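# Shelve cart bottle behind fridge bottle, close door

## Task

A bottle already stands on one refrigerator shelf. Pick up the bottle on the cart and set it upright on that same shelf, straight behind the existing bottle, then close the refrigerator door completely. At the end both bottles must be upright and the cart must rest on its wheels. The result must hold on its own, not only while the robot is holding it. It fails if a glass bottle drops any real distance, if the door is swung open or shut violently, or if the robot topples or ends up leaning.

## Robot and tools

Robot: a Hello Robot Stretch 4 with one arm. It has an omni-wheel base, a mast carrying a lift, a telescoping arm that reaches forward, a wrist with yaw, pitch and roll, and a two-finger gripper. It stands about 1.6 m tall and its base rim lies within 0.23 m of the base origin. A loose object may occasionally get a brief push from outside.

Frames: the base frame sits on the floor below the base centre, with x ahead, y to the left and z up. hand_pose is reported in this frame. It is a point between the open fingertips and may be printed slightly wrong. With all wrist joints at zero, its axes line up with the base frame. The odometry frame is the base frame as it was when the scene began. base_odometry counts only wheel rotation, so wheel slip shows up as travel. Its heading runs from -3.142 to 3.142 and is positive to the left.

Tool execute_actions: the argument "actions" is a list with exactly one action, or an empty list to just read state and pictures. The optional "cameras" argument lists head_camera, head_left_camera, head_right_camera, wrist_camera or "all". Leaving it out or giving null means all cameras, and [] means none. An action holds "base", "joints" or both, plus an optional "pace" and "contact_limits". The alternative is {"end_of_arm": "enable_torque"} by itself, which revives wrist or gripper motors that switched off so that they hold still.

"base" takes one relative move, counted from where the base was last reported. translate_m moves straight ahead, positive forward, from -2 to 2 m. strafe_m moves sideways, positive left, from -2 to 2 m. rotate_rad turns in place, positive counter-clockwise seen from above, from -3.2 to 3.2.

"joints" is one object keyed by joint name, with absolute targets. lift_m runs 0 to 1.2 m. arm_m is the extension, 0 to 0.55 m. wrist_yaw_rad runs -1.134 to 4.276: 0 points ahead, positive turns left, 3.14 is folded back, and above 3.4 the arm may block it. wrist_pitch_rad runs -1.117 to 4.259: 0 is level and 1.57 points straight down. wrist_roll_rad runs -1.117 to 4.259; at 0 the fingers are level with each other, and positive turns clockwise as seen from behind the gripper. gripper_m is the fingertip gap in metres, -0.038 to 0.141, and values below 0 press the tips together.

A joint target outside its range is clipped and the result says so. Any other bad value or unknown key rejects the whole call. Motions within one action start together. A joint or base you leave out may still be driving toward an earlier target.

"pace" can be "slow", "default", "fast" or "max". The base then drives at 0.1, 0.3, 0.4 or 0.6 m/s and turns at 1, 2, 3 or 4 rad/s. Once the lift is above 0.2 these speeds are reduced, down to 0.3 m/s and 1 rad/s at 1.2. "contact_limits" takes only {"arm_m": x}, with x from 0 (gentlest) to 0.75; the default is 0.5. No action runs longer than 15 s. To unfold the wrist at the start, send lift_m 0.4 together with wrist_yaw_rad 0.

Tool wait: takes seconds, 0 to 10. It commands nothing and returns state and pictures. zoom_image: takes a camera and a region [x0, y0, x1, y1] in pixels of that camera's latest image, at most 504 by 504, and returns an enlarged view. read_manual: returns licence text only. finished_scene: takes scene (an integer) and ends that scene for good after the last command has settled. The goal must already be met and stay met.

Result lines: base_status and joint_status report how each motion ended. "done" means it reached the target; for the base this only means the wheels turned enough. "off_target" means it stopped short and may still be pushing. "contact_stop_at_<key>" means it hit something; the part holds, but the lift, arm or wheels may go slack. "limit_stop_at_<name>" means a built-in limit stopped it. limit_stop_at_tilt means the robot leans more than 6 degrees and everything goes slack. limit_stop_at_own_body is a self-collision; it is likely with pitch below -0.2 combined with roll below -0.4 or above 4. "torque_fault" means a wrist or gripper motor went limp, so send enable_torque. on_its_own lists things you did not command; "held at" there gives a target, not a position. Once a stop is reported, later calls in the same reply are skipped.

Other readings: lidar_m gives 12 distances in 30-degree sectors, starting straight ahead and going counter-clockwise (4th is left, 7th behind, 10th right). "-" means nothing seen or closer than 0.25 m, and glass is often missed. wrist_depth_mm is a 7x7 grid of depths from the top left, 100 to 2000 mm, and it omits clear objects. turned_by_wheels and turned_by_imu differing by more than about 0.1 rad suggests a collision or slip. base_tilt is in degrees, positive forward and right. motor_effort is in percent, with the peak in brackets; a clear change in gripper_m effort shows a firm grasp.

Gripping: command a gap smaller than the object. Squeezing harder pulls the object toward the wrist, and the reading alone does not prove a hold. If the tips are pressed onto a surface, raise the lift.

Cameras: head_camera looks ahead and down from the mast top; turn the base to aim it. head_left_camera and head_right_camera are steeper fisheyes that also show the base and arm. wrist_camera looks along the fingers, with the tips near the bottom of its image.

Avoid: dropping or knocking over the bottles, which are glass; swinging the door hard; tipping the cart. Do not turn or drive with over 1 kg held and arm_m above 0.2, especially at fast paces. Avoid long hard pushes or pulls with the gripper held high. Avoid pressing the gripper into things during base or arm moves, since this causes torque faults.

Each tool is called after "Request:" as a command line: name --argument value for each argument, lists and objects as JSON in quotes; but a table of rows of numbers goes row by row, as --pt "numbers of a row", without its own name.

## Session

Request:
execute_actions --actions '[]'

Scene clock: 0.00 s.
base_odometry: x=+0.000 y=+0.000 heading=+0.000 (m, m, rad; odometry frame)
turned_by_wheels: +0.000 (rad since the last result)
turned_by_imu: +0.000 (rad since the last result)
base_tilt: forward=+1.1 right=+0.6 (deg)
lidar_m: 1.87 1.64 2.23 1.70 0.68 0.67 0.80 1.32 1.45 1.70 1.10 1.22
base_status: not commanded
joint_positions: lift_m=+0.122 arm_m=+0.001 wrist_yaw_rad=+3.224 wrist_pitch_rad=+0.019 wrist_roll_rad=+0.001 gripper_m=+0.057
joint_status: not commanded
motor_effort: lift_m=+19 arm_m=-1 wrist_yaw_rad=-2 wrist_pitch_rad=-8 wrist_roll_rad=-1 gripper_m=-2 wheel_0=+0 wheel_1=+0 wheel_2=+1 (%)
hand_pose: x=-0.1224 y=+0.0633 z=+0.2945 quat_wxyz=(-0.041, -0.010, +0.000, +0.999) (m; base frame)
wrist_depth_mm: - - 134 - 1708 750 732 / - - 133 1229 1098 1008 931 / - 105 133 1576 1756 1464 1281 / - 124 140 - 1863 1499 1255 / 188 1499 1756 1808 1756 1464 1255 / 195 1138 198 1205 196 1118 1078 / 198 274 809 106 759 715 759
pictures: head_camera, head_left_camera, head_right_camera, wrist_camera
camera_calibration (this result's frames):
wrist_camera: T_world_to_cam=[[-0.0663714, 0.997506, -0.0239957, -0.065295], [0.023587, -0.0224735, -0.999469, 0.353332], [-0.997516, -0.0669022, -0.0220366, 0.114079], [0, 0, 0, 1]] pos_world=[0.101128, 0.0807049, 0.354092]
Images, in order (width x height): head_camera 420x560, head_left_camera 420x672, head_right_camera 420x672, wrist_camera 616x392.

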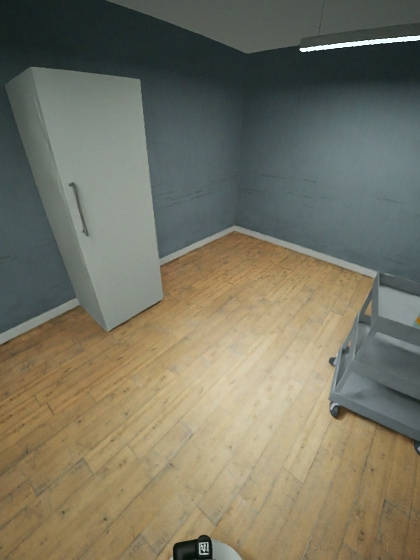

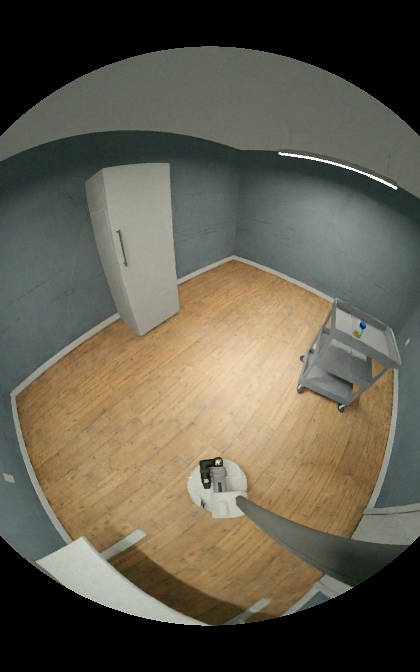

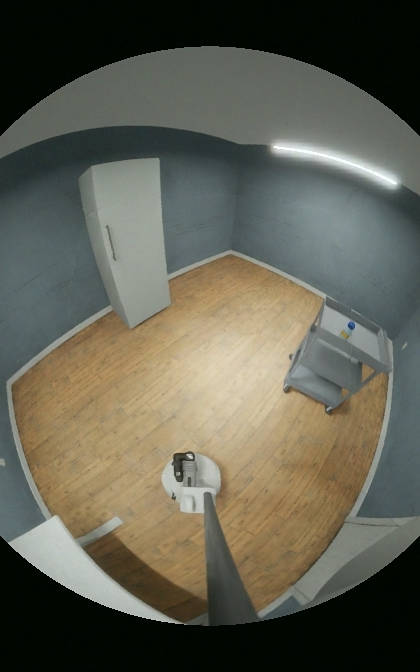

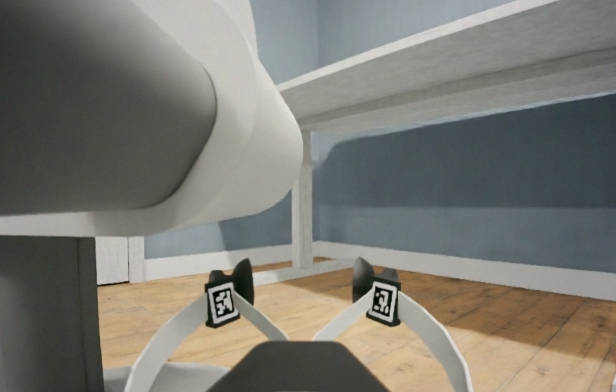

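Request:
execute_actions --actions '[{"base":{"rotate_rad":0.78},"joints":{"lift_m":0.4,"wrist_yaw_rad":0},"pace":"fast"}]' --cameras '[]'

Request:
execute_actions --actions '[{"base":{"translate_m":0.9},"pace":"fast"}]' --cameras '[]'

Request:
execute_actions --actions '[{"base":{"strafe_m":-0.47},"joints":{"lift_m":0.72,"gripper_m":0.09,"wrist_pitch_rad":0},"pace":"fast"}]'

Scene clock: 3.17 s.
base_odometry: x=+0.000 y=+0.000 heading=+0.779 (m, m, rad; odometry frame)
turned_by_wheels: +0.779 (rad since the last result)
turned_by_imu: +0.776 (rad since the last result)
base_tilt: forward=+1.0 right=+0.6 (deg)
lidar_m: 1.95 2.15 0.74 0.68 0.69 0.97 1.45 1.52 1.21 1.13 3.26 1.68
base_status: done
joint_positions: lift_m=+0.400 arm_m=+0.001 wrist_yaw_rad=+0.000 wrist_pitch_rad=+0.019 wrist_roll_rad=+0.001 gripper_m=+0.057
joint_status: all done
motor_effort: lift_m=+21(23) arm_m=-1(1) wrist_yaw_rad=-2(10) wrist_pitch_rad=-9(8) wrist_roll_rad=-1(1) gripper_m=-3(3) wheel_0=-2(9) wheel_1=-4(9) wheel_2=-3(13) (%)
hand_pose: x=+0.4607 y=-0.0873 z=+0.5725 quat_wxyz=(+1.000, +0.001, +0.010, +0.000) (m; base frame)
wrist_depth_mm: - - - - 1756 1464 1430 / - - - - 1756 1430 1430 / - - - - 1863 1430 1430 / - - - - 1808 1430 1430 / - - - - 1618 1397 1430 / 1983 1983 198 - 196 1430 1430 / 1366 1281 1464 106 1336 1281 1308
pictures: none
No camera images: the call's "cameras" was empty. Leave "cameras" out to get every camera's image.

Scene clock: 6.70 s.
base_odometry: x=+0.640 y=+0.633 heading=+0.780 (m, m, rad; odometry frame)
turned_by_wheels: +0.001 (rad since the last result)
turned_by_imu: -0.002 (rad since the last result)
base_tilt: forward=+1.1 right=+0.5 (deg)
lidar_m: 1.33 1.41 1.54 1.46 1.01 1.02 2.34 1.72 1.41 3.24 1.05 0.86
base_status: done
joint_positions: lift_m=+0.400 arm_m=+0.001 wrist_yaw_rad=+0.000 wrist_pitch_rad=+0.019 wrist_roll_rad=+0.001 gripper_m=+0.057
joint_status: not commanded
motor_effort: lift_m=+21(21) arm_m=-1(1) wrist_yaw_rad=-1(3) wrist_pitch_rad=-10(8) wrist_roll_rad=-1(1) gripper_m=-2(3) wheel_0=+2(8) wheel_1=+4(10) wheel_2=+1(16) (%)
hand_pose: x=+0.4607 y=-0.0874 z=+0.5725 quat_wxyz=(+1.000, +0.001, +0.010, +0.000) (m; base frame)
wrist_depth_mm: 1118 1118 1138 1138 1138 820 597 / 1118 1118 1138 1138 1138 842 591 / 1138 1118 1118 1138 1160 854 597 / 1118 1138 1138 1160 1138 866 597 / 1138 1118 1138 1138 1138 854 591 / 1138 1118 198 1138 196 842 591 / 1138 1118 1138 106 1138 778 603
pictures: none
No camera images: the call's "cameras" was empty. Leave "cameras" out to get every camera's image.

Scene clock: 9.03 s.
base_odometry: x=+0.970 y=+0.299 heading=+0.780 (m, m, rad; odometry frame)
turned_by_wheels: +0.000 (rad since the last result)
turned_by_imu: -0.001 (rad since the last result)
base_tilt: forward=+1.1 right=+0.6 (deg)
lidar_m: 0.65 1.40 1.90 1.94 1.36 1.70 2.35 1.10 1.22 2.75 1.96 0.74
base_status: done
joint_positions: lift_m=+0.720 arm_m=+0.001 wrist_yaw_rad=+0.000 wrist_pitch_rad=+0.003 wrist_roll_rad=+0.001 gripper_m=+0.090
joint_status: all done
motor_effort: lift_m=+21(24) arm_m=-1(1) wrist_yaw_rad=-1(2) wrist_pitch_rad=-10(10) wrist_roll_rad=-1(1) gripper_m=-2(3) wheel_0=-1(13) wheel_1=-3(14) wheel_2=+0(4) (%)
hand_pose: x=+0.4607 y=-0.0874 z=+0.8973 quat_wxyz=(+1.000, +0.001, +0.001, +0.000) (m; base frame)
wrist_depth_mm: 1160 1160 1138 517 517 521 521 / 1160 1138 1160 517 517 517 521 / 1160 1138 1160 521 517 517 521 / 1138 1138 1160 517 517 517 521 / 1138 1138 1138 512 517 517 521 / 1138 1160 197 512 198 512 517 / 1138 1118 1138 106 512 512 517
pictures: head_camera, head_left_camera, head_right_camera, wrist_camera
camera_calibration (this result's frames):
wrist_camera: T_world_to_cam=[[-0.0158166, -0.999581, -0.0242591, -0.0594169], [-0.00507045, 0.024342, -0.999691, 0.956163], [0.999862, -0.0156887, -0.00545334, -0.231692], [0, 0, 0, 1]] pos_world=[0.235569, -0.0863019, 0.953163]
Images, in order (width x height): head_camera 420x560, head_left_camera 420x672, head_right_camera 420x672, wrist_camera 616x392.

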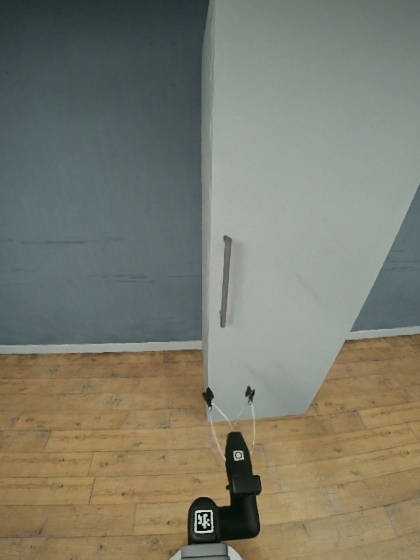

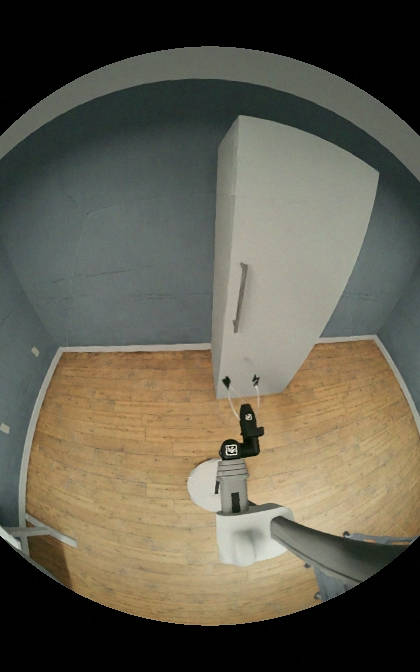

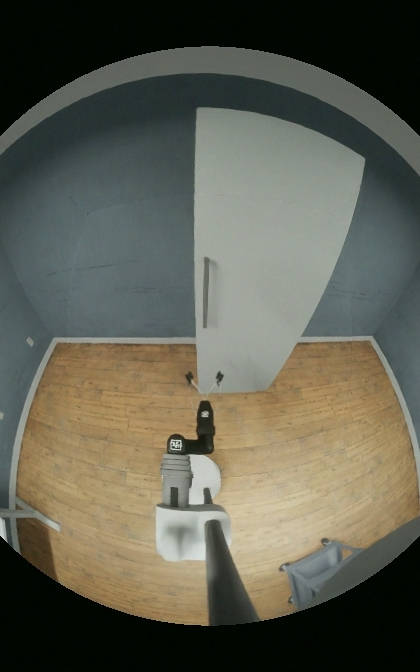

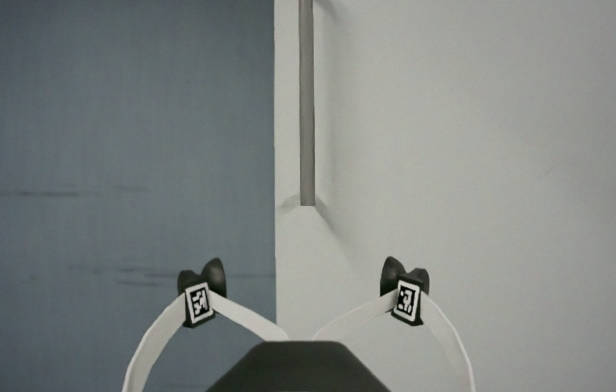

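Request:
execute_actions --actions '[{"joints":{"lift_m":0.87,"arm_m":0.225,"gripper_m":0.05},"contact_limits":{"arm_m":0.2}}]' --cameras '["wrist_camera"]'

Request:
execute_actions --actions '[{"joints":{"gripper_m":-0.03}}]' --cameras '["wrist_camera"]'

Request:
execute_actions --actions '[{"base":{"strafe_m":-0.02},"joints":{"arm_m":0.07},"pace":"slow"}]' --cameras '["wrist_camera","head_left_camera"]'

Scene clock: 11.60 s.
base_odometry: x=+0.970 y=+0.299 heading=+0.780 (m, m, rad; odometry frame)
turned_by_wheels: +0.000 (rad since the last result)
turned_by_imu: +0.000 (rad since the last result)
base_tilt: forward=+1.0 right=+0.5 (deg)
lidar_m: 0.66 1.39 1.91 1.95 1.37 1.69 2.35 1.10 1.23 2.76 1.95 0.76
base_status: not commanded
joint_positions: lift_m=+0.870 arm_m=+0.224 wrist_yaw_rad=+0.000 wrist_pitch_rad=+0.002 wrist_roll_rad=+0.001 gripper_m=+0.050
joint_status: all done
motor_effort: lift_m=+22(23) arm_m=+5(6) wrist_yaw_rad=-2(2) wrist_pitch_rad=-9(8) wrist_roll_rad=-1(1) gripper_m=-2(4) wheel_0=-1(1) wheel_1=-3(3) wheel_2=+0(0) (%)
contact_limits: arm_m 0.2
hand_pose: x=+0.6836 y=-0.0874 z=+1.0473 quat_wxyz=(+1.000, +0.001, +0.001, +0.000) (m; base frame)
wrist_depth_mm: 917 917 917 290 293 293 294 / 917 917 931 291 291 293 293 / 917 917 931 290 291 291 293 / 917 917 917 290 290 291 291 / 917 917 931 289 290 290 291 / 917 917 195 289 196 291 291 / 917 904 917 106 289 290 290
pictures: wrist_camera
camera_calibration (this result's frames):
wrist_camera: T_world_to_cam=[[-0.0156452, -0.999583, -0.0242634, -0.0523183], [-0.00480513, 0.0243412, -0.999692, 1.10709], [0.999866, -0.0155238, -0.00518396, -0.453951], [0, 0, 0, 1]] pos_world=[0.458391, -0.0862914, 1.10312]
Images, in order (width x height): wrist_camera 616x392.

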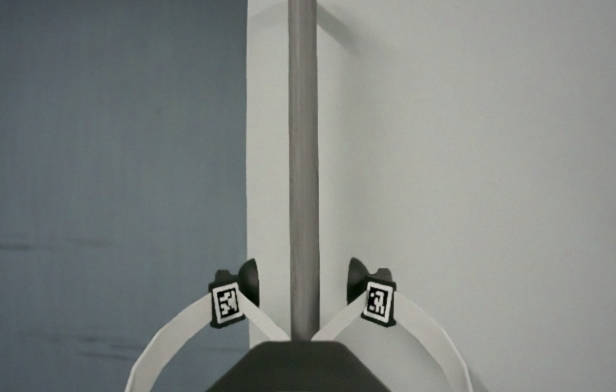

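Scene clock: 13.10 s.
base_odometry: x=+0.970 y=+0.299 heading=+0.780 (m, m, rad; odometry frame)
turned_by_wheels: +0.000 (rad since the last result)
turned_by_imu: +0.000 (rad since the last result)
base_tilt: forward=+1.1 right=+0.6 (deg)
lidar_m: 0.67 1.37 1.87 1.95 1.37 1.69 2.36 1.11 1.22 2.77 1.96 0.75
base_status: not commanded
joint_positions: lift_m=+0.870 arm_m=+0.225 wrist_yaw_rad=+0.003 wrist_pitch_rad=+0.002 wrist_roll_rad=+0.001 gripper_m=-0.029
joint_status: all done
motor_effort: lift_m=+22(22) arm_m=+1(5) wrist_yaw_rad=-11(9) wrist_pitch_rad=-9(10) wrist_roll_rad=+0(2) gripper_m=-27(26) wheel_0=-1(1) wheel_1=-3(3) wheel_2=+0(0) (%)
hand_pose: x=+0.6845 y=-0.0866 z=+1.0473 quat_wxyz=(+1.000, +0.001, +0.001, +0.001) (m; base frame)
wrist_depth_mm: 917 917 917 289 290 291 291 / 917 931 917 289 290 290 291 / 917 917 917 289 290 290 291 / 917 931 917 289 289 290 290 / 917 917 917 287 289 289 289 / 917 917 182 223 180 289 289 / 917 917 917 106 287 287 289
pictures: wrist_camera
camera_calibration (this result's frames):
wrist_camera: T_world_to_cam=[[-0.0130044, -0.999621, -0.0242634, -0.0533525], [-0.00486946, 0.0243285, -0.999692, 1.10712], [0.999904, -0.0128823, -0.005184, -0.454666], [0, 0, 0, 1]] pos_world=[0.45932, -0.0861239, 1.10312]
Images, in order (width x height): wrist_camera 616x392.

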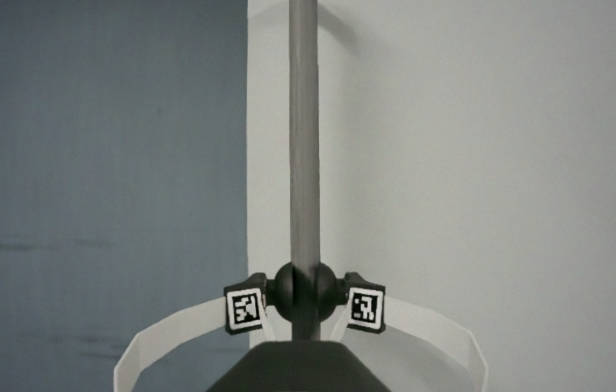

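Scene clock: 15.93 s.
base_odometry: x=+0.984 y=+0.284 heading=+0.779 (m, m, rad; odometry frame)
turned_by_wheels: +0.000 (rad since the last result)
turned_by_imu: +0.000 (rad since the last result)
base_tilt: forward=+1.0 right=+0.6 (deg)
lidar_m: 0.64 1.40 1.87 1.97 1.37 1.73 2.34 1.12 1.21 2.73 1.98 0.74
base_status: done
joint_positions: lift_m=+0.870 arm_m=+0.071 wrist_yaw_rad=+0.000 wrist_pitch_rad=+0.002 wrist_roll_rad=+0.001 gripper_m=-0.030
joint_status: all done
motor_effort: lift_m=+22(22) arm_m=-5(9) wrist_yaw_rad=+0(15) wrist_pitch_rad=-9(8) wrist_roll_rad=-1(0) gripper_m=-18(26) wheel_0=+2(10) wheel_1=-6(11) wheel_2=+1(2) (%)
hand_pose: x=+0.5303 y=-0.0874 z=+1.0473 quat_wxyz=(+1.000, +0.001, +0.001, +0.000) (m; base frame)
wrist_depth_mm: 1078 1060 1078 445 449 449 449 / 1078 1078 1098 445 449 449 452 / 1078 1078 1078 445 445 449 449 / 1078 1078 1078 442 445 449 449 / 1078 1078 1078 442 445 445 449 / 1060 1060 182 198 182 445 445 / 1078 1060 1060 106 445 445 445
pictures: head_left_camera, wrist_camera
camera_calibration (this result's frames):
wrist_camera: T_world_to_cam=[[-0.0157146, -0.999582, -0.0242653, -0.0546978], [-0.00468058, 0.0243416, -0.999693, 1.10634], [0.999866, -0.0155962, -0.00506114, -0.300782], [0, 0, 0, 1]] pos_world=[0.305061, -0.086296, 1.10315]
Images, in order (width x height): head_left_camera 420x672, wrist_camera 616x392.

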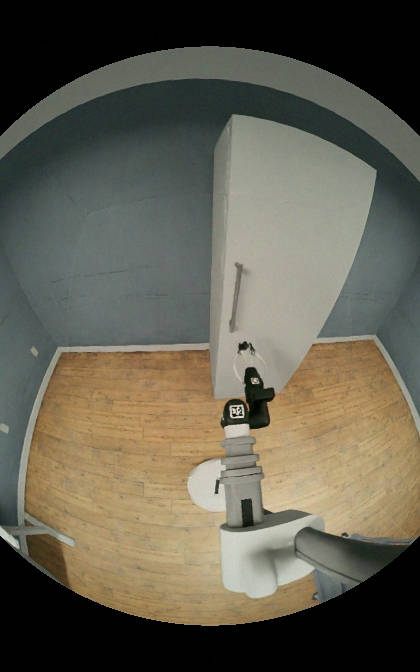

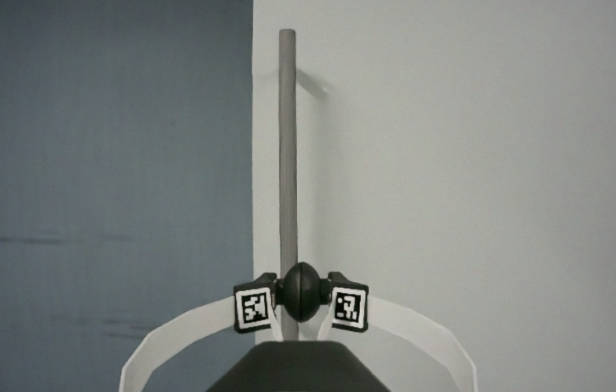

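Slipped: grip was too shallow. Go deeper.

Request:
execute_actions --actions '[{"base":{"strafe_m":0.02},"joints":{"gripper_m":0.05,"arm_m":0.15}}]' --cameras '[]'

Request:
execute_actions --actions '[{"joints":{"arm_m":0.262},"contact_limits":{"arm_m":0.15}}]' --cameras '[]'

Request:
execute_actions --actions '[{"joints":{"gripper_m":-0.038}}]' --cameras '["wrist_camera"]'

Request:
execute_actions --actions '[{"joints":{"arm_m":0.17},"pace":"slow"}]' --cameras '["wrist_camera","head_left_camera"]'

Scene clock: 18.00 s.
base_odometry: x=+0.970 y=+0.299 heading=+0.779 (m, m, rad; odometry frame)
turned_by_wheels: +0.000 (rad since the last result)
turned_by_imu: +0.000 (rad since the last result)
base_tilt: forward=+1.1 right=+0.6 (deg)
lidar_m: 0.65 1.37 1.90 1.93 1.35 1.70 2.33 1.13 1.23 2.74 1.95 0.73
base_status: done
joint_positions: lift_m=+0.870 arm_m=+0.149 wrist_yaw_rad=+0.000 wrist_pitch_rad=+0.002 wrist_roll_rad=+0.001 gripper_m=+0.050
joint_status: all done
motor_effort: lift_m=+22(22) arm_m=+5(7) wrist_yaw_rad=-4(2) wrist_pitch_rad=-9(9) wrist_roll_rad=+0(1) gripper_m=-3(17) wheel_0=+0(10) wheel_1=+2(6) wheel_2=+0(1) (%)
hand_pose: x=+0.6086 y=-0.0874 z=+1.0473 quat_wxyz=(+1.000, +0.001, +0.001, +0.000) (m; base frame)
wrist_depth_mm: 991 1008 1008 366 368 370 370 / 1008 991 1008 368 368 368 368 / 991 991 1008 366 368 368 370 / 991 991 991 366 366 366 368 / 991 991 991 364 366 366 368 / 1008 1008 195 364 196 366 366 / 976 991 991 106 364 366 366
pictures: none
No camera images: the call's "cameras" was empty. Leave "cameras" out to get every camera's image.

Scene clock: 19.33 s.
base_odometry: x=+0.970 y=+0.299 heading=+0.779 (m, m, rad; odometry frame)
turned_by_wheels: +0.000 (rad since the last result)
turned_by_imu: +0.000 (rad since the last result)
base_tilt: forward=+0.9 right=+0.5 (deg)
lidar_m: 0.65 1.38 1.87 1.94 1.36 1.70 2.36 1.13 1.22 2.77 1.95 0.76
base_status: not commanded
joint_positions: lift_m=+0.870 arm_m=+0.261 wrist_yaw_rad=+0.000 wrist_pitch_rad=+0.002 wrist_roll_rad=+0.001 gripper_m=+0.050
joint_status: all done
motor_effort: lift_m=+22(22) arm_m=+5(1) wrist_yaw_rad=-2(1) wrist_pitch_rad=-8(8) wrist_roll_rad=-1(1) gripper_m=-3(3) wheel_0=-1(1) wheel_1=+2(1) wheel_2=+0(0) (%)
contact_limits: arm_m 0.15
hand_pose: x=+0.7206 y=-0.0874 z=+1.0473 quat_wxyz=(+1.000, +0.001, +0.001, +0.000) (m; base frame)
wrist_depth_mm: 891 891 904 254 255 255 - / 891 878 891 253 254 254 255 / 891 891 878 253 253 255 255 / 878 891 878 252 253 254 254 / 878 891 878 251 252 253 254 / 878 878 195 193 196 252 254 / 866 878 878 106 252 253 -
pictures: none
No camera images: the call's "cameras" was empty. Leave "cameras" out to get every camera's image.

Scene clock: 21.00 s.
base_odometry: x=+0.971 y=+0.299 heading=+0.781 (m, m, rad; odometry frame)
turned_by_wheels: +0.001 (rad since the last result)
turned_by_imu: -0.033 (rad since the last result)
base_tilt: forward=+1.1 right=+0.6 (deg)
lidar_m: 0.64 1.34 1.82 1.93 1.37 1.62 2.36 1.13 1.21 2.78 2.03 0.75
base_status: not commanded
joint_positions: lift_m=+0.870 arm_m=+0.263 wrist_yaw_rad=+0.022 wrist_pitch_rad=+0.003 wrist_roll_rad=+0.001 gripper_m=-0.037
joint_status: all done
on_its_own: wrist_yaw_rad is at rest, and its effort (-65) is outside its rest range (-13 to +13)
motor_effort: lift_m=+22(22) arm_m=-8(8) wrist_yaw_rad=-65(65) wrist_pitch_rad=-12(12) wrist_roll_rad=-1(1) gripper_m=-28(30) wheel_0=+3(4) wheel_1=-3(3) wheel_2=+17(17) (%)
hand_pose: x=+0.7247 y=-0.0811 z=+1.0470 quat_wxyz=(+1.000, +0.000, +0.002, +0.011) (m; base frame)
wrist_depth_mm: 878 878 878 242 244 245 - / 878 878 878 242 243 244 246 / 866 866 866 241 243 244 245 / 866 878 866 241 243 243 245 / 878 866 878 240 243 243 244 / 866 878 182 181 179 243 244 / 866 866 878 106 241 242 -
pictures: wrist_camera
camera_calibration (this result's frames):
wrist_camera: T_world_to_cam=[[0.00598881, -0.999688, -0.0242457, -0.0611186], [-0.00642618, 0.0242071, -0.999686, 1.108], [0.999961, 0.00614273, -0.0062792, -0.492104], [0, 0, 0, 1]] pos_world=[0.499571, -0.0848981, 1.10308]
Images, in order (width x height): wrist_camera 616x392.

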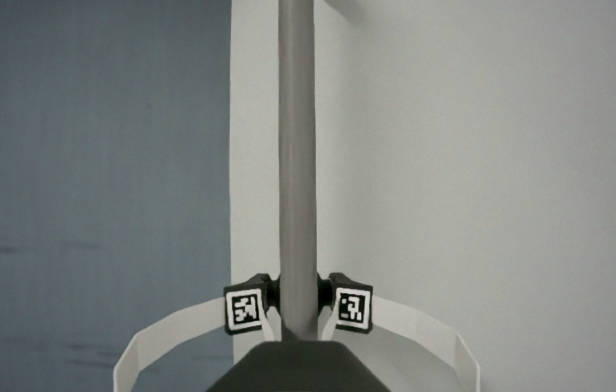

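Scene clock: 23.20 s.
base_odometry: x=+0.971 y=+0.299 heading=+0.779 (m, m, rad; odometry frame)
turned_by_wheels: -0.002 (rad since the last result)
turned_by_imu: +0.001 (rad since the last result)
base_tilt: forward=+1.0 right=+0.7 (deg)
lidar_m: 0.56 1.38 1.83 1.93 1.36 1.62 2.34 1.10 1.19 2.77 2.02 0.64
base_status: not commanded
joint_positions: lift_m=+0.870 arm_m=+0.171 wrist_yaw_rad=-0.011 wrist_pitch_rad=+0.002 wrist_roll_rad=+0.001 gripper_m=-0.038
joint_status: all done
on_its_own: wrist_yaw_rad is at rest, and its effort (+29) is outside its rest range (-13 to +13)
motor_effort: lift_m=+19(21) arm_m=-7(20) wrist_yaw_rad=+29(84) wrist_pitch_rad=-7(31) wrist_roll_rad=-1(1) gripper_m=-20(29) wheel_0=-6(7) wheel_1=-3(3) wheel_2=-2(23) (%)
hand_pose: x=+0.6297 y=-0.0904 z=+1.0475 quat_wxyz=(+1.000, +0.000, +0.001, -0.005) (m; base frame)
wrist_depth_mm: 960 960 960 229 252 272 290 / 946 960 960 229 251 271 289 / 931 960 960 228 251 270 287 / 946 960 960 228 250 268 286 / 931 946 960 227 250 268 285 / 931 946 180 181 180 267 286 / 931 946 946 106 248 266 286
pictures: head_left_camera, wrist_camera
camera_calibration (this result's frames):
wrist_camera: T_world_to_cam=[[-0.0262212, -0.999362, -0.0242306, -0.0495589], [-0.00434964, 0.0243527, -0.999694, 1.10687], [0.999647, -0.0261077, -0.00498542, -0.401107], [0, 0, 0, 1]] pos_world=[0.40448, -0.0869547, 1.10333]
Images, in order (width x height): head_left_camera 420x672, wrist_camera 616x392.

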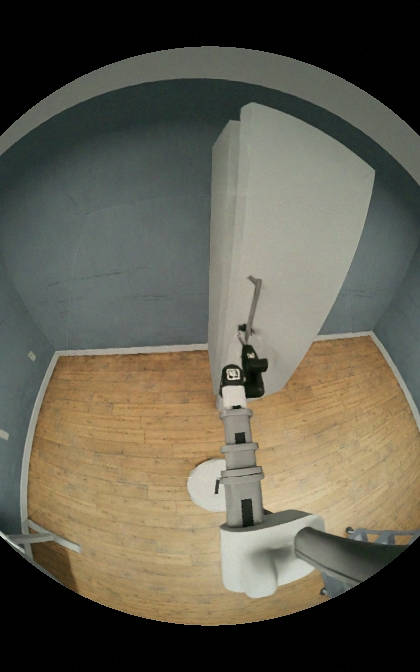

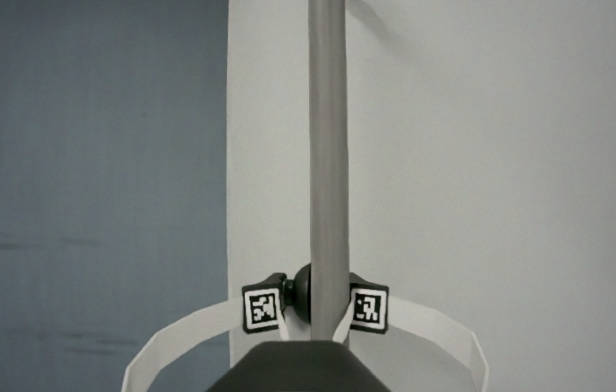

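Request:
execute_actions --actions '[{"base":{"strafe_m":-0.13},"joints":{"arm_m":0.01},"pace":"slow"}]' --cameras '["wrist_camera","head_left_camera"]'

Scene clock: 28.33 s.
base_odometry: x=+1.062 y=+0.206 heading=+0.779 (m, m, rad; odometry frame)
turned_by_wheels: +0.000 (rad since the last result)
turned_by_imu: +0.001 (rad since the last result)
base_tilt: forward=+0.9 right=+0.6 (deg)
lidar_m: 0.38 1.38 1.85 2.06 1.47 1.81 2.34 1.04 1.19 2.63 2.03 0.50
base_status: done
joint_positions: lift_m=+0.870 arm_m=+0.011 wrist_yaw_rad=+0.002 wrist_pitch_rad=+0.003 wrist_roll_rad=+0.001 gripper_m=-0.038
joint_status: all done
motor_effort: lift_m=+19(19) arm_m=-5(6) wrist_yaw_rad=-7(41) wrist_pitch_rad=-11(11) wrist_roll_rad=-1(0) gripper_m=-19(21) wheel_0=+5(18) wheel_1=-3(12) wheel_2=+2(0) (%)
hand_pose: x=+0.4704 y=-0.0870 z=+1.0473 quat_wxyz=(+1.000, +0.000, +0.001, +0.001) (m; base frame)
wrist_depth_mm: 1138 1138 216 251 296 366 452 / 1118 1118 216 250 294 364 459 / 1118 1118 216 250 293 362 449 / 1118 1118 216 248 293 359 445 / 1118 1118 216 248 291 357 445 / 1098 1118 180 181 180 357 445 / 1118 232 210 106 291 359 439
pictures: head_left_camera, wrist_camera
camera_calibration (this result's frames):
wrist_camera: T_world_to_cam=[[-0.0141598, -0.999606, -0.024218, -0.0559687], [-0.00542255, 0.0242969, -0.99969, 1.10637], [0.999885, -0.0140241, -0.00576445, -0.240042], [0, 0, 0, 1]] pos_world=[0.245221, -0.0861943, 1.10329]
Images, in order (width x height): head_left_camera 420x672, wrist_camera 616x392.

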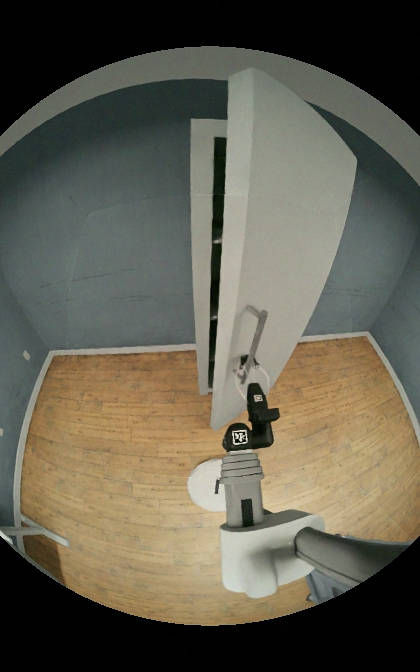

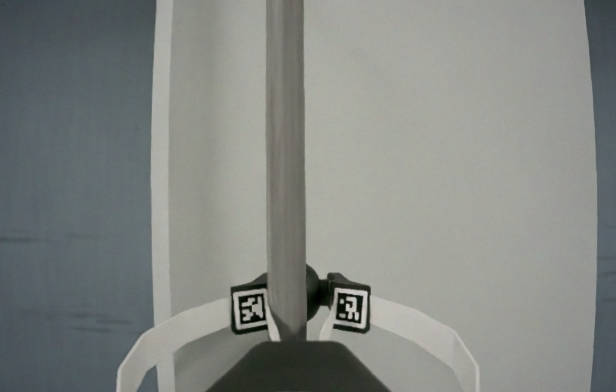

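Request:
execute_actions --actions '[{"base":{"translate_m":-0.2},"joints":{"arm_m":0.2},"pace":"slow"}]' --cameras '[]'

Request:
execute_actions --actions '[{"base":{"strafe_m":-0.2},"joints":{"arm_m":0.07},"pace":"slow"}]' --cameras '["wrist_camera","head_left_camera"]'

Scene clock: 32.27 s.
base_odometry: x=+0.919 y=+0.066 heading=+0.778 (m, m, rad; odometry frame)
turned_by_wheels: +0.000 (rad since the last result)
turned_by_imu: +0.000 (rad since the last result)
base_tilt: forward=+1.0 right=+0.5 (deg)
lidar_m: 0.56 1.60 2.08 2.04 1.37 1.76 2.15 0.89 0.94 2.66 2.36 0.76
base_status: done
joint_positions: lift_m=+0.870 arm_m=+0.199 wrist_yaw_rad=+0.001 wrist_pitch_rad=+0.002 wrist_roll_rad=+0.001 gripper_m=-0.038
joint_status: all done
motor_effort: lift_m=+20(19) arm_m=+4(5) wrist_yaw_rad=-4(6) wrist_pitch_rad=-8(11) wrist_roll_rad=-1(1) gripper_m=-20(19) wheel_0=-2(7) wheel_1=-7(7) wheel_2=+3(11) (%)
hand_pose: x=+0.6588 y=-0.0871 z=+1.0475 quat_wxyz=(+1.000, +0.000, +0.001, +0.001) (m; base frame)
wrist_depth_mm: 1138 1160 223 242 306 382 469 / 1138 1138 223 241 306 377 477 / 1118 1138 223 241 303 375 473 / 1138 1138 222 241 303 375 466 / 1118 1138 221 240 301 373 466 / 1138 1138 181 180 179 373 466 / 1118 244 216 106 301 373 459
pictures: none
No camera images: the call's "cameras" was empty. Leave "cameras" out to get every camera's image.

Scene clock: 35.40 s.
base_odometry: x=+1.060 y=-0.076 heading=+0.778 (m, m, rad; odometry frame)
turned_by_wheels: +0.000 (rad since the last result)
turned_by_imu: +0.000 (rad since the last result)
base_tilt: forward=+1.0 right=+0.6 (deg)
lidar_m: 0.43 1.02 2.13 2.27 1.56 2.07 2.15 0.76 0.90 2.45 2.36 0.73
base_status: done
joint_positions: lift_m=+0.870 arm_m=+0.071 wrist_yaw_rad=+0.000 wrist_pitch_rad=+0.002 wrist_roll_rad=+0.001 gripper_m=-0.038
joint_status: all done
motor_effort: lift_m=+20(20) arm_m=-4(6) wrist_yaw_rad=-3(18) wrist_pitch_rad=-7(9) wrist_roll_rad=+0(1) gripper_m=-19(20) wheel_0=+3(11) wheel_1=-4(9) wheel_2=+0(3) (%)
hand_pose: x=+0.5302 y=-0.0873 z=+1.0475 quat_wxyz=(+1.000, +0.000, +0.001, +0.000) (m; base frame)
wrist_depth_mm: 1255 165 193 231 442 1336 1366 / 1255 166 193 230 436 1336 1336 / 1255 166 193 230 430 1336 1336 / 1281 166 193 229 427 1336 1336 / 1281 165 191 228 424 1336 1336 / 1281 164 178 167 179 1308 1336 / 1255 158 182 106 424 1336 1336
pictures: head_left_camera, wrist_camera
camera_calibration (this result's frames):
wrist_camera: T_world_to_cam=[[-0.015444, -0.999587, -0.0242287, -0.0547982], [-0.0047167, 0.0243042, -0.999693, 1.10653], [0.99987, -0.015325, -0.0050901, -0.300689], [0, 0, 0, 1]] pos_world=[0.305023, -0.0862768, 1.10333]
Images, in order (width x height): head_left_camera 420x672, wrist_camera 616x392.

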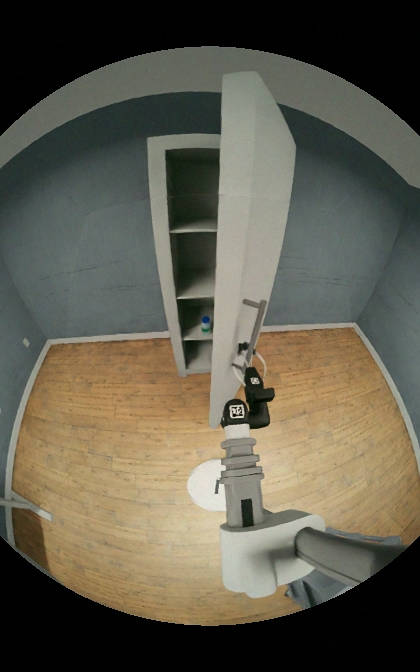

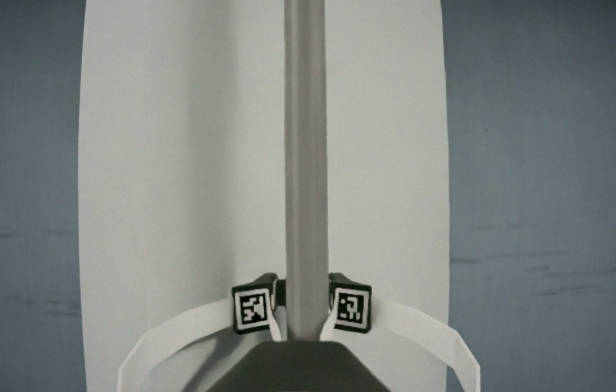

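Request:
execute_actions --actions '[{"base":{"strafe_m":-0.4},"joints":{"arm_m":0.02,"wrist_yaw_rad":0.45},"pace":"slow"}]' --cameras '["wrist_camera","head_left_camera"]'

Scene clock: 41.03 s.
base_odometry: x=+1.340 y=-0.361 heading=+0.778 (m, m, rad; odometry frame)
turned_by_wheels: +0.000 (rad since the last result)
turned_by_imu: -0.067 (rad since the last result)
base_tilt: forward=+1.0 right=+0.7 (deg)
lidar_m: 0.38 0.37 2.05 2.64 1.96 2.28 0.63 0.61 2.25 2.06 2.12 1.73
base_status: done
joint_positions: lift_m=+0.870 arm_m=+0.021 wrist_yaw_rad=+0.450 wrist_pitch_rad=+0.003 wrist_roll_rad=+0.001 gripper_m=-0.038
joint_status: all done
motor_effort: lift_m=+19(19) arm_m=-4(24) wrist_yaw_rad=+0(64) wrist_pitch_rad=-11(29) wrist_roll_rad=+0(3) gripper_m=-18(32) wheel_0=+5(9) wheel_1=-5(32) wheel_2=-1(11) (%)
hand_pose: x=+0.4893 y=+0.0467 z=+1.0474 quat_wxyz=(+0.975, +0.000, +0.001, +0.223) (m; base frame)
wrist_depth_mm: 1060 155 191 241 676 1205 1160 / 1983 154 191 241 661 1229 1138 / 1921 154 191 240 640 1229 1160 / 1983 153 191 162 634 1229 1160 / 1921 153 190 161 627 1205 1138 / 1983 153 175 160 179 1205 1160 / 1060 150 178 106 634 1182 1138
pictures: head_left_camera, wrist_camera
camera_calibration (this result's frames):
wrist_camera: T_world_to_cam=[[0.42037, -0.907041, -0.0237772, -0.139523], [-0.0149056, 0.0192981, -0.999703, 1.10821], [0.90723, 0.420599, -0.00540764, -0.232461], [0, 0, 0, 1]] pos_world=[0.286065, -0.0501668, 1.1033]
Images, in order (width x height): head_left_camera 420x672, wrist_camera 616x392.

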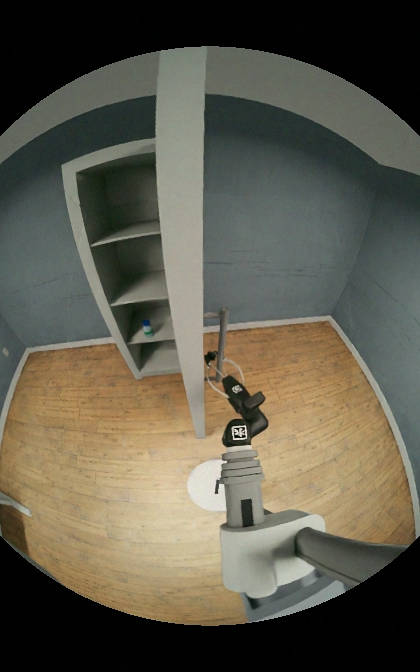

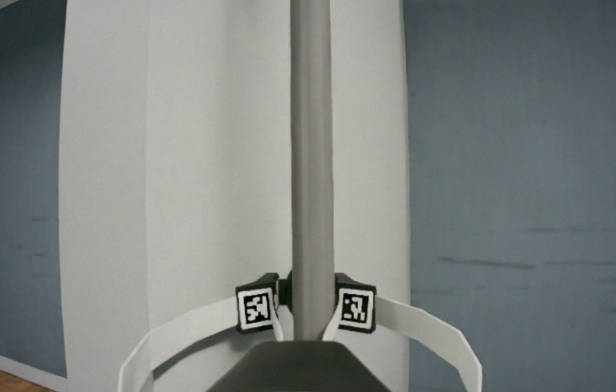

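Request:
execute_actions --actions '[{"base":{"strafe_m":-0.12},"joints":{"gripper_m":0.045},"pace":"slow"}]' --cameras '["wrist_camera"]'

Request:
execute_actions --actions '[{"base":{"translate_m":-0.14},"pace":"slow"}]' --cameras '["wrist_camera","head_left_camera"]'

Scene clock: 44.20 s.
torque_fault: wrist_yaw_rad switched itself off since the last result.
base_odometry: x=+1.424 y=-0.446 heading=+0.778 (m, m, rad; odometry frame)
turned_by_wheels: +0.000 (rad since the last result)
turned_by_imu: +0.002 (rad since the last result)
base_tilt: forward=+1.1 right=+0.6 (deg)
lidar_m: 0.43 0.38 2.08 2.74 2.07 2.29 0.59 0.60 2.12 1.94 1.98 1.76
base_status: done
joint_positions: lift_m=+0.870 arm_m=+0.021 wrist_yaw_rad=+0.595 wrist_pitch_rad=+0.003 wrist_roll_rad=+0.001 gripper_m=+0.045
joint_status: all done
on_its_own: wrist_yaw_rad is off since a torque_fault, until you send "end_of_arm": "enable_torque" (your +0.450 is given up)
motor_effort: lift_m=+19(20) arm_m=-3(3) wrist_yaw_rad=-2(100) wrist_pitch_rad=-11(12) wrist_roll_rad=-2(2) gripper_m=-3(20) wheel_0=+5(23) wheel_1=-3(9) wheel_2=+1(12) (%)
hand_pose: x=+0.4794 y=+0.0893 z=+1.0474 quat_wxyz=(+0.956, +0.000, +0.001, +0.293) (m; base frame)
wrist_depth_mm: - 195 231 357 683 1205 1118 / - 196 232 355 676 1229 1118 / - 196 232 353 654 1205 1118 / - 196 231 353 647 1229 1118 / - 195 223 349 640 1205 1118 / - 193 191 325 194 1205 1118 / - 191 226 106 647 1182 1118
pictures: wrist_camera
camera_calibration (this result's frames):
wrist_camera: T_world_to_cam=[[0.547259, -0.8366, -0.0246646, -0.162876], [-0.0180285, 0.0176793, -0.999681, 1.10886], [0.836769, 0.547529, -0.00540747, -0.218936], [0, 0, 0, 1]] pos_world=[0.292325, -0.0359927, 1.10331]
Images, in order (width x height): wrist_camera 616x392.

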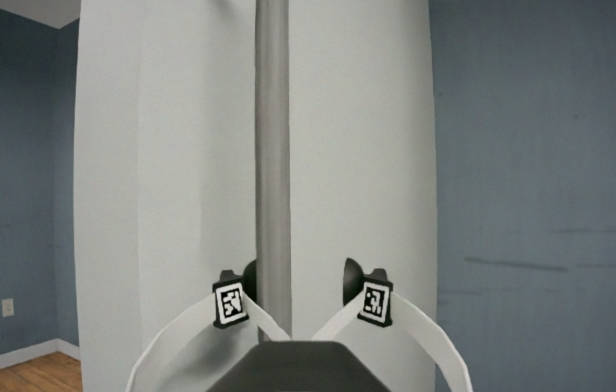

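Scene clock: 46.90 s.
base_odometry: x=+1.325 y=-0.544 heading=+0.778 (m, m, rad; odometry frame)
turned_by_wheels: +0.000 (rad since the last result)
turned_by_imu: -0.001 (rad since the last result)
base_tilt: forward=+1.0 right=+0.5 (deg)
lidar_m: 0.54 0.53 2.25 1.99 1.99 2.11 0.48 0.47 2.15 1.95 2.00 1.87
base_status: done
joint_positions: lift_m=+0.870 arm_m=+0.021 wrist_yaw_rad=+0.594 wrist_pitch_rad=+0.003 wrist_roll_rad=+0.001 gripper_m=+0.045
joint_status: not commanded
on_its_own: wrist_yaw_rad is off since a torque_fault, until you send "end_of_arm": "enable_torque" (your +0.450 is given up)
motor_effort: lift_m=+19(19) arm_m=-3(3) wrist_yaw_rad=-2(2) wrist_pitch_rad=-10(11) wrist_roll_rad=-2(2) gripper_m=-3(2) wheel_0=-4(8) wheel_1=-5(7) wheel_2=+3(7) (%)
hand_pose: x=+0.4795 y=+0.0889 z=+1.0474 quat_wxyz=(+0.956, +0.000, +0.001, +0.292) (m; base frame)
wrist_depth_mm: - - 1921 322 621 1336 1229 / - - 1983 322 609 1336 1229 / - - 1983 320 591 1336 1255 / - - 1921 319 585 1336 1229 / - - 1983 315 585 1336 1229 / - - 191 307 194 1336 1229 / - - 1983 106 580 1308 1229
pictures: head_left_camera, wrist_camera
camera_calibration (this result's frames):
wrist_camera: T_world_to_cam=[[0.546128, -0.837339, -0.0246645, -0.16266], [-0.0180046, 0.0177035, -0.999681, 1.10886], [0.837508, 0.546398, -0.00540751, -0.219077], [0, 0, 0, 1]] pos_world=[0.292277, -0.0361289, 1.10331]
Images, in order (width x height): head_left_camera 420x672, wrist_camera 616x392.

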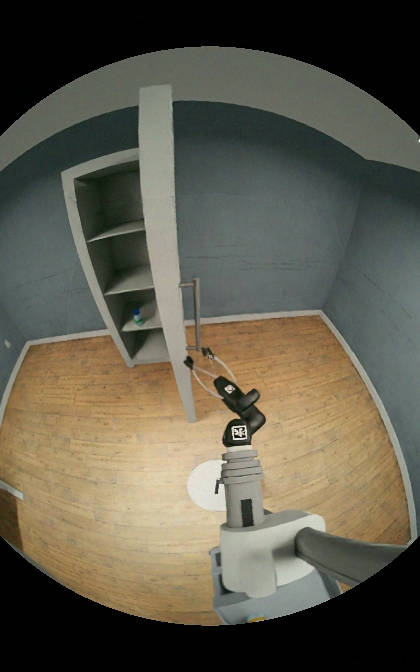

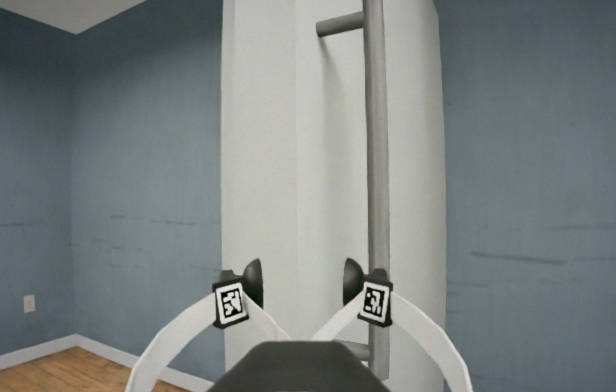

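Door is at its stop. Now the cart behind.

Request:
execute_actions --actions '[{"end_of_arm":"enable_torque"}]' --cameras '[]'

Request:
execute_actions --actions '[{"base":{"rotate_rad":-2.85},"joints":{"wrist_yaw_rad":0,"wrist_pitch_rad":0.5,"lift_m":0.97,"arm_m":0,"gripper_m":0.1}}]' --cameras '["wrist_camera","head_camera"]'

Scene clock: 47.57 s.
base_odometry: x=+1.325 y=-0.544 heading=+0.778 (m, m, rad; odometry frame)
turned_by_wheels: +0.000 (rad since the last result)
turned_by_imu: +0.000 (rad since the last result)
base_tilt: forward=+1.1 right=+0.6 (deg)
lidar_m: 0.54 0.52 2.26 1.99 2.02 2.11 0.48 0.45 2.15 1.96 2.00 1.89
base_status: not commanded
joint_positions: lift_m=+0.870 arm_m=+0.021 wrist_yaw_rad=+0.594 wrist_pitch_rad=+0.003 wrist_roll_rad=+0.001 gripper_m=+0.045
joint_status: not commanded
end_of_arm: enable_torque: each motor that was off is on again
on_its_own: wrist_yaw_rad is held at +0.594, not at your +0.450, since a torque_fault
motor_effort: lift_m=+20(20) arm_m=-3(3) wrist_yaw_rad=-1(1) wrist_pitch_rad=-11(10) wrist_roll_rad=-2(2) gripper_m=-3(4) wheel_0=-4(4) wheel_1=-6(5) wheel_2=+3(3) (%)
hand_pose: x=+0.4795 y=+0.0889 z=+1.0474 quat_wxyz=(+0.956, +0.000, +0.001, +0.292) (m; base frame)
wrist_depth_mm: - - 1983 322 621 1336 1229 / - - 1983 322 603 1336 1229 / - - 1983 319 597 1366 1255 / - - 1983 317 585 1336 1205 / - - 1983 315 580 1366 1229 / - - 192 307 194 1366 1229 / - - 1921 106 580 1308 1205
pictures: none
No camera images: the call's "cameras" was empty. Leave "cameras" out to get every camera's image.

Scene clock: 50.30 s.
base_odometry: x=+1.325 y=-0.544 heading=-2.072 (m, m, rad; odometry frame)
turned_by_wheels: -2.850 (rad since the last result)
turned_by_imu: -2.838 (rad since the last result)
base_tilt: forward=+1.0 right=+0.6 (deg)
lidar_m: 0.46 0.51 1.97 1.97 2.17 1.77 0.53 1.33 2.77 1.98 2.16 0.51
base_status: done
joint_positions: lift_m=+0.970 arm_m=+0.002 wrist_yaw_rad=+0.000 wrist_pitch_rad=+0.501 wrist_roll_rad=+0.001 gripper_m=+0.100
joint_status: all done
joint sent to its limit — the command would take arm_m past its lower limit, so that joint was sent only as far as its limit.
motor_effort: lift_m=+22(23) arm_m=-4(5) wrist_yaw_rad=-2(8) wrist_pitch_rad=-7(8) wrist_roll_rad=-2(2) gripper_m=-2(1) wheel_0=+0(10) wheel_1=+4(14) wheel_2=+2(8) (%)
hand_pose: x=+0.4259 y=-0.0874 z=+1.0093 quat_wxyz=(+0.969, +0.001, +0.248, +0.000) (m; base frame)
wrist_depth_mm: 1808 1756 1661 1618 1537 1464 1464 / 1983 1863 1808 1708 1661 1618 1499 / - - 931 946 1808 1708 1618 / - - 809 759 1863 1863 1756 / 1983 597 627 554 621 1921 1863 / 459 500 469 508 211 1576 1576 / 373 368 375 106 370 1308 1308
pictures: head_camera, wrist_camera
camera_calibration (this result's frames):
wrist_camera: T_world_to_cam=[[-0.0256301, -0.999572, -0.0141139, -0.0632913], [-0.482687, 0.0247378, -0.875444, 1.14603], [0.875418, -0.0156251, -0.483114, 0.33886], [0, 0, 0, 1]] pos_world=[0.254908, -0.0863198, 1.1661]
Images, in order (width x height): head_camera 420x560, wrist_camera 616x392.

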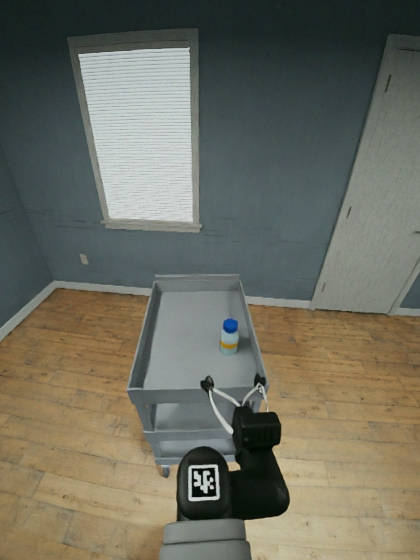

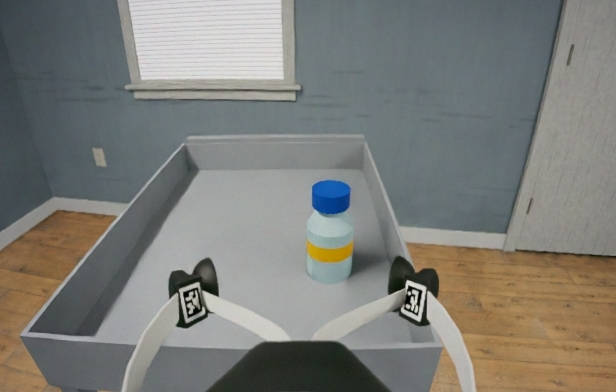

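Request:
execute_actions --actions '[{"base":{"strafe_m":-0.035},"joints":{"lift_m":0.892,"arm_m":0.245}}]' --cameras '["wrist_camera"]'

Scene clock: 52.63 s.
base_odometry: x=+1.294 y=-0.528 heading=-2.072 (m, m, rad; odometry frame)
turned_by_wheels: +0.000 (rad since the last result)
turned_by_imu: -0.001 (rad since the last result)
base_tilt: forward=+1.0 right=+0.5 (deg)
lidar_m: 0.46 0.51 2.05 2.01 2.20 1.77 0.54 1.32 2.72 1.92 2.15 0.49
base_status: done
joint_positions: lift_m=+0.892 arm_m=+0.244 wrist_yaw_rad=+0.000 wrist_pitch_rad=+0.502 wrist_roll_rad=+0.001 gripper_m=+0.100
joint_status: all done
motor_effort: lift_m=+16(20) arm_m=+5(2) wrist_yaw_rad=-2(1) wrist_pitch_rad=-6(7) wrist_roll_rad=-2(2) gripper_m=-1(1) wheel_0=+1(8) wheel_1=-3(11) wheel_2=+0(3) (%)
hand_pose: x=+0.6680 y=-0.0874 z=+0.9317 quat_wxyz=(+0.969, +0.001, +0.248, +0.000) (m; base frame)
wrist_depth_mm: 1576 1499 1430 1397 1366 1308 1255 / 1661 1618 1537 1464 1430 1366 1336 / 1863 1661 683 683 1537 1464 1430 / 1921 603 634 634 1576 1576 1537 / 449 488 492 258 477 1708 1618 / 392 394 368 260 211 1464 1430 / 338 329 343 106 332 1205 1229
pictures: wrist_camera
camera_calibration (this result's frames):
wrist_camera: T_world_to_cam=[[-0.0254995, -0.999575, -0.0141036, -0.0582444], [-0.483042, 0.024672, -0.875249, 1.19499], [0.875226, -0.0155058, -0.483466, 0.0898958], [0, 0, 0, 1]] pos_world=[0.497067, -0.0863086, 1.08856]
Images, in order (width x height): wrist_camera 616x392.

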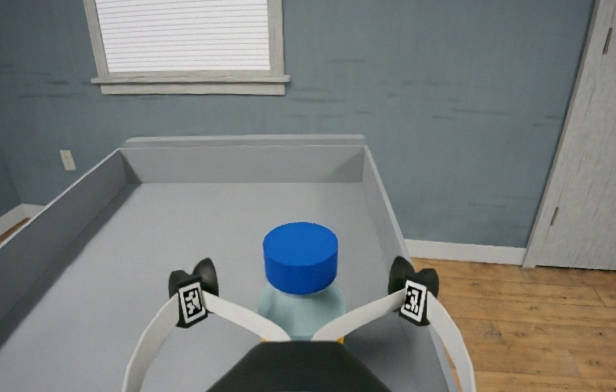

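Request:
execute_actions --actions '[{"joints":{"arm_m":0.274}}]' --cameras '[]'

Request:
execute_actions --actions '[{"joints":{"gripper_m":0.01}}]' --cameras '[]'

Request:
execute_actions --actions '[{"joints":{"lift_m":0.98}}]' --cameras '["wrist_camera"]'

Scene clock: 53.90 s.
base_odometry: x=+1.294 y=-0.528 heading=-2.072 (m, m, rad; odometry frame)
turned_by_wheels: +0.000 (rad since the last result)
turned_by_imu: +0.000 (rad since the last result)
base_tilt: forward=+1.0 right=+0.6 (deg)
lidar_m: 0.48 0.49 2.01 2.01 2.18 1.75 0.50 1.33 2.72 1.95 2.10 0.49
base_status: not commanded
joint_positions: lift_m=+0.892 arm_m=+0.273 wrist_yaw_rad=+0.000 wrist_pitch_rad=+0.502 wrist_roll_rad=+0.001 gripper_m=+0.100
joint_status: all done
motor_effort: lift_m=+16(16) arm_m=+5(5) wrist_yaw_rad=-2(2) wrist_pitch_rad=-9(8) wrist_roll_rad=-2(2) gripper_m=-2(1) wheel_0=+1(1) wheel_1=-4(3) wheel_2=+0(0) (%)
hand_pose: x=+0.6970 y=-0.0874 z=+0.9317 quat_wxyz=(+0.969, +0.001, +0.248, +0.000) (m; base frame)
wrist_depth_mm: 1537 1464 1397 1366 1308 1255 1229 / 1661 1537 1499 1464 1397 1336 1308 / 1756 1661 1576 676 1499 1464 1366 / 1863 609 634 634 1576 1576 1464 / 449 492 492 449 477 1661 1576 / 392 394 370 221 211 1464 1430 / 336 330 343 106 332 1205 1229
pictures: none
No camera images: the call's "cameras" was empty. Leave "cameras" out to get every camera's image.

Scene clock: 55.60 s.
base_odometry: x=+1.294 y=-0.528 heading=-2.072 (m, m, rad; odometry frame)
turned_by_wheels: +0.000 (rad since the last result)
turned_by_imu: +0.000 (rad since the last result)
base_tilt: forward=+1.1 right=+0.6 (deg)
lidar_m: 0.48 0.49 2.03 2.00 2.16 1.79 0.52 1.31 2.69 1.96 2.15 0.49
base_status: not commanded
joint_positions: lift_m=+0.892 arm_m=+0.273 wrist_yaw_rad=+0.000 wrist_pitch_rad=+0.505 wrist_roll_rad=+0.001 gripper_m=+0.010
joint_status: all done
motor_effort: lift_m=+17(17) arm_m=+5(5) wrist_yaw_rad=-2(5) wrist_pitch_rad=-16(16) wrist_roll_rad=-2(2) gripper_m=-21(18) wheel_0=+1(1) wheel_1=-4(3) wheel_2=+0(0) (%)
hand_pose: x=+0.6966 y=-0.0873 z=+0.9309 quat_wxyz=(+0.968, +0.001, +0.250, +0.000) (m; base frame)
wrist_depth_mm: 1537 1464 1397 1366 1308 1255 1229 / 1661 1576 1499 1464 1397 1336 1281 / 1808 1661 668 668 1499 1430 1366 / 530 609 621 621 1576 1537 1464 / 449 484 484 247 480 1661 1618 / 387 392 187 216 185 1464 1430 / 334 317 342 106 330 1182 1229
pictures: none
No camera images: the call's "cameras" was empty. Leave "cameras" out to get every camera's image.

Scene clock: 56.97 s.
base_odometry: x=+1.294 y=-0.528 heading=-2.072 (m, m, rad; odometry frame)
turned_by_wheels: +0.000 (rad since the last result)
turned_by_imu: +0.000 (rad since the last result)
base_tilt: forward=+1.0 right=+0.6 (deg)
lidar_m: 0.48 0.49 2.04 2.02 2.21 1.78 0.54 1.34 2.73 1.93 2.14 0.50
base_status: not commanded
joint_positions: lift_m=+0.980 arm_m=+0.273 wrist_yaw_rad=+0.000 wrist_pitch_rad=+0.506 wrist_roll_rad=+0.001 gripper_m=+0.010
joint_status: all done
motor_effort: lift_m=+23(23) arm_m=+5(5) wrist_yaw_rad=-3(3) wrist_pitch_rad=-18(19) wrist_roll_rad=-2(2) gripper_m=-23(21) wheel_0=+1(1) wheel_1=-4(4) wheel_2=+0(0) (%)
hand_pose: x=+0.6965 y=-0.0874 z=+1.0181 quat_wxyz=(+0.968, +0.001, +0.250, +0.000) (m; base frame)
wrist_depth_mm: 1537 1464 1430 1366 1308 1255 1205 / 1661 1576 1499 1464 1430 1336 1308 / 1863 1708 1618 1576 1499 1430 1366 / 1983 699 683 691 1618 1576 1499 / 1863 609 627 247 1708 1708 1618 / 469 508 187 216 185 1576 1537 / 433 413 442 106 445 1281 1308
pictures: wrist_camera
camera_calibration (this result's frames):
wrist_camera: T_world_to_cam=[[-0.0254121, -0.999579, -0.0139871, -0.0564461], [-0.486364, 0.0245864, -0.87341, 1.28484], [0.873387, -0.0153924, -0.486784, 0.111436], [0, 0, 0, 1]] pos_world=[0.52614, -0.0862967, 1.17565]
Images, in order (width x height): wrist_camera 616x392.

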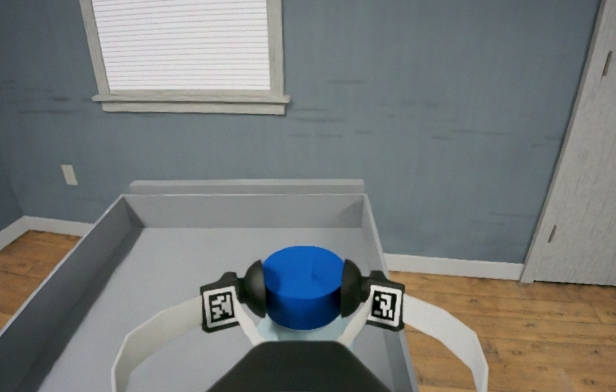

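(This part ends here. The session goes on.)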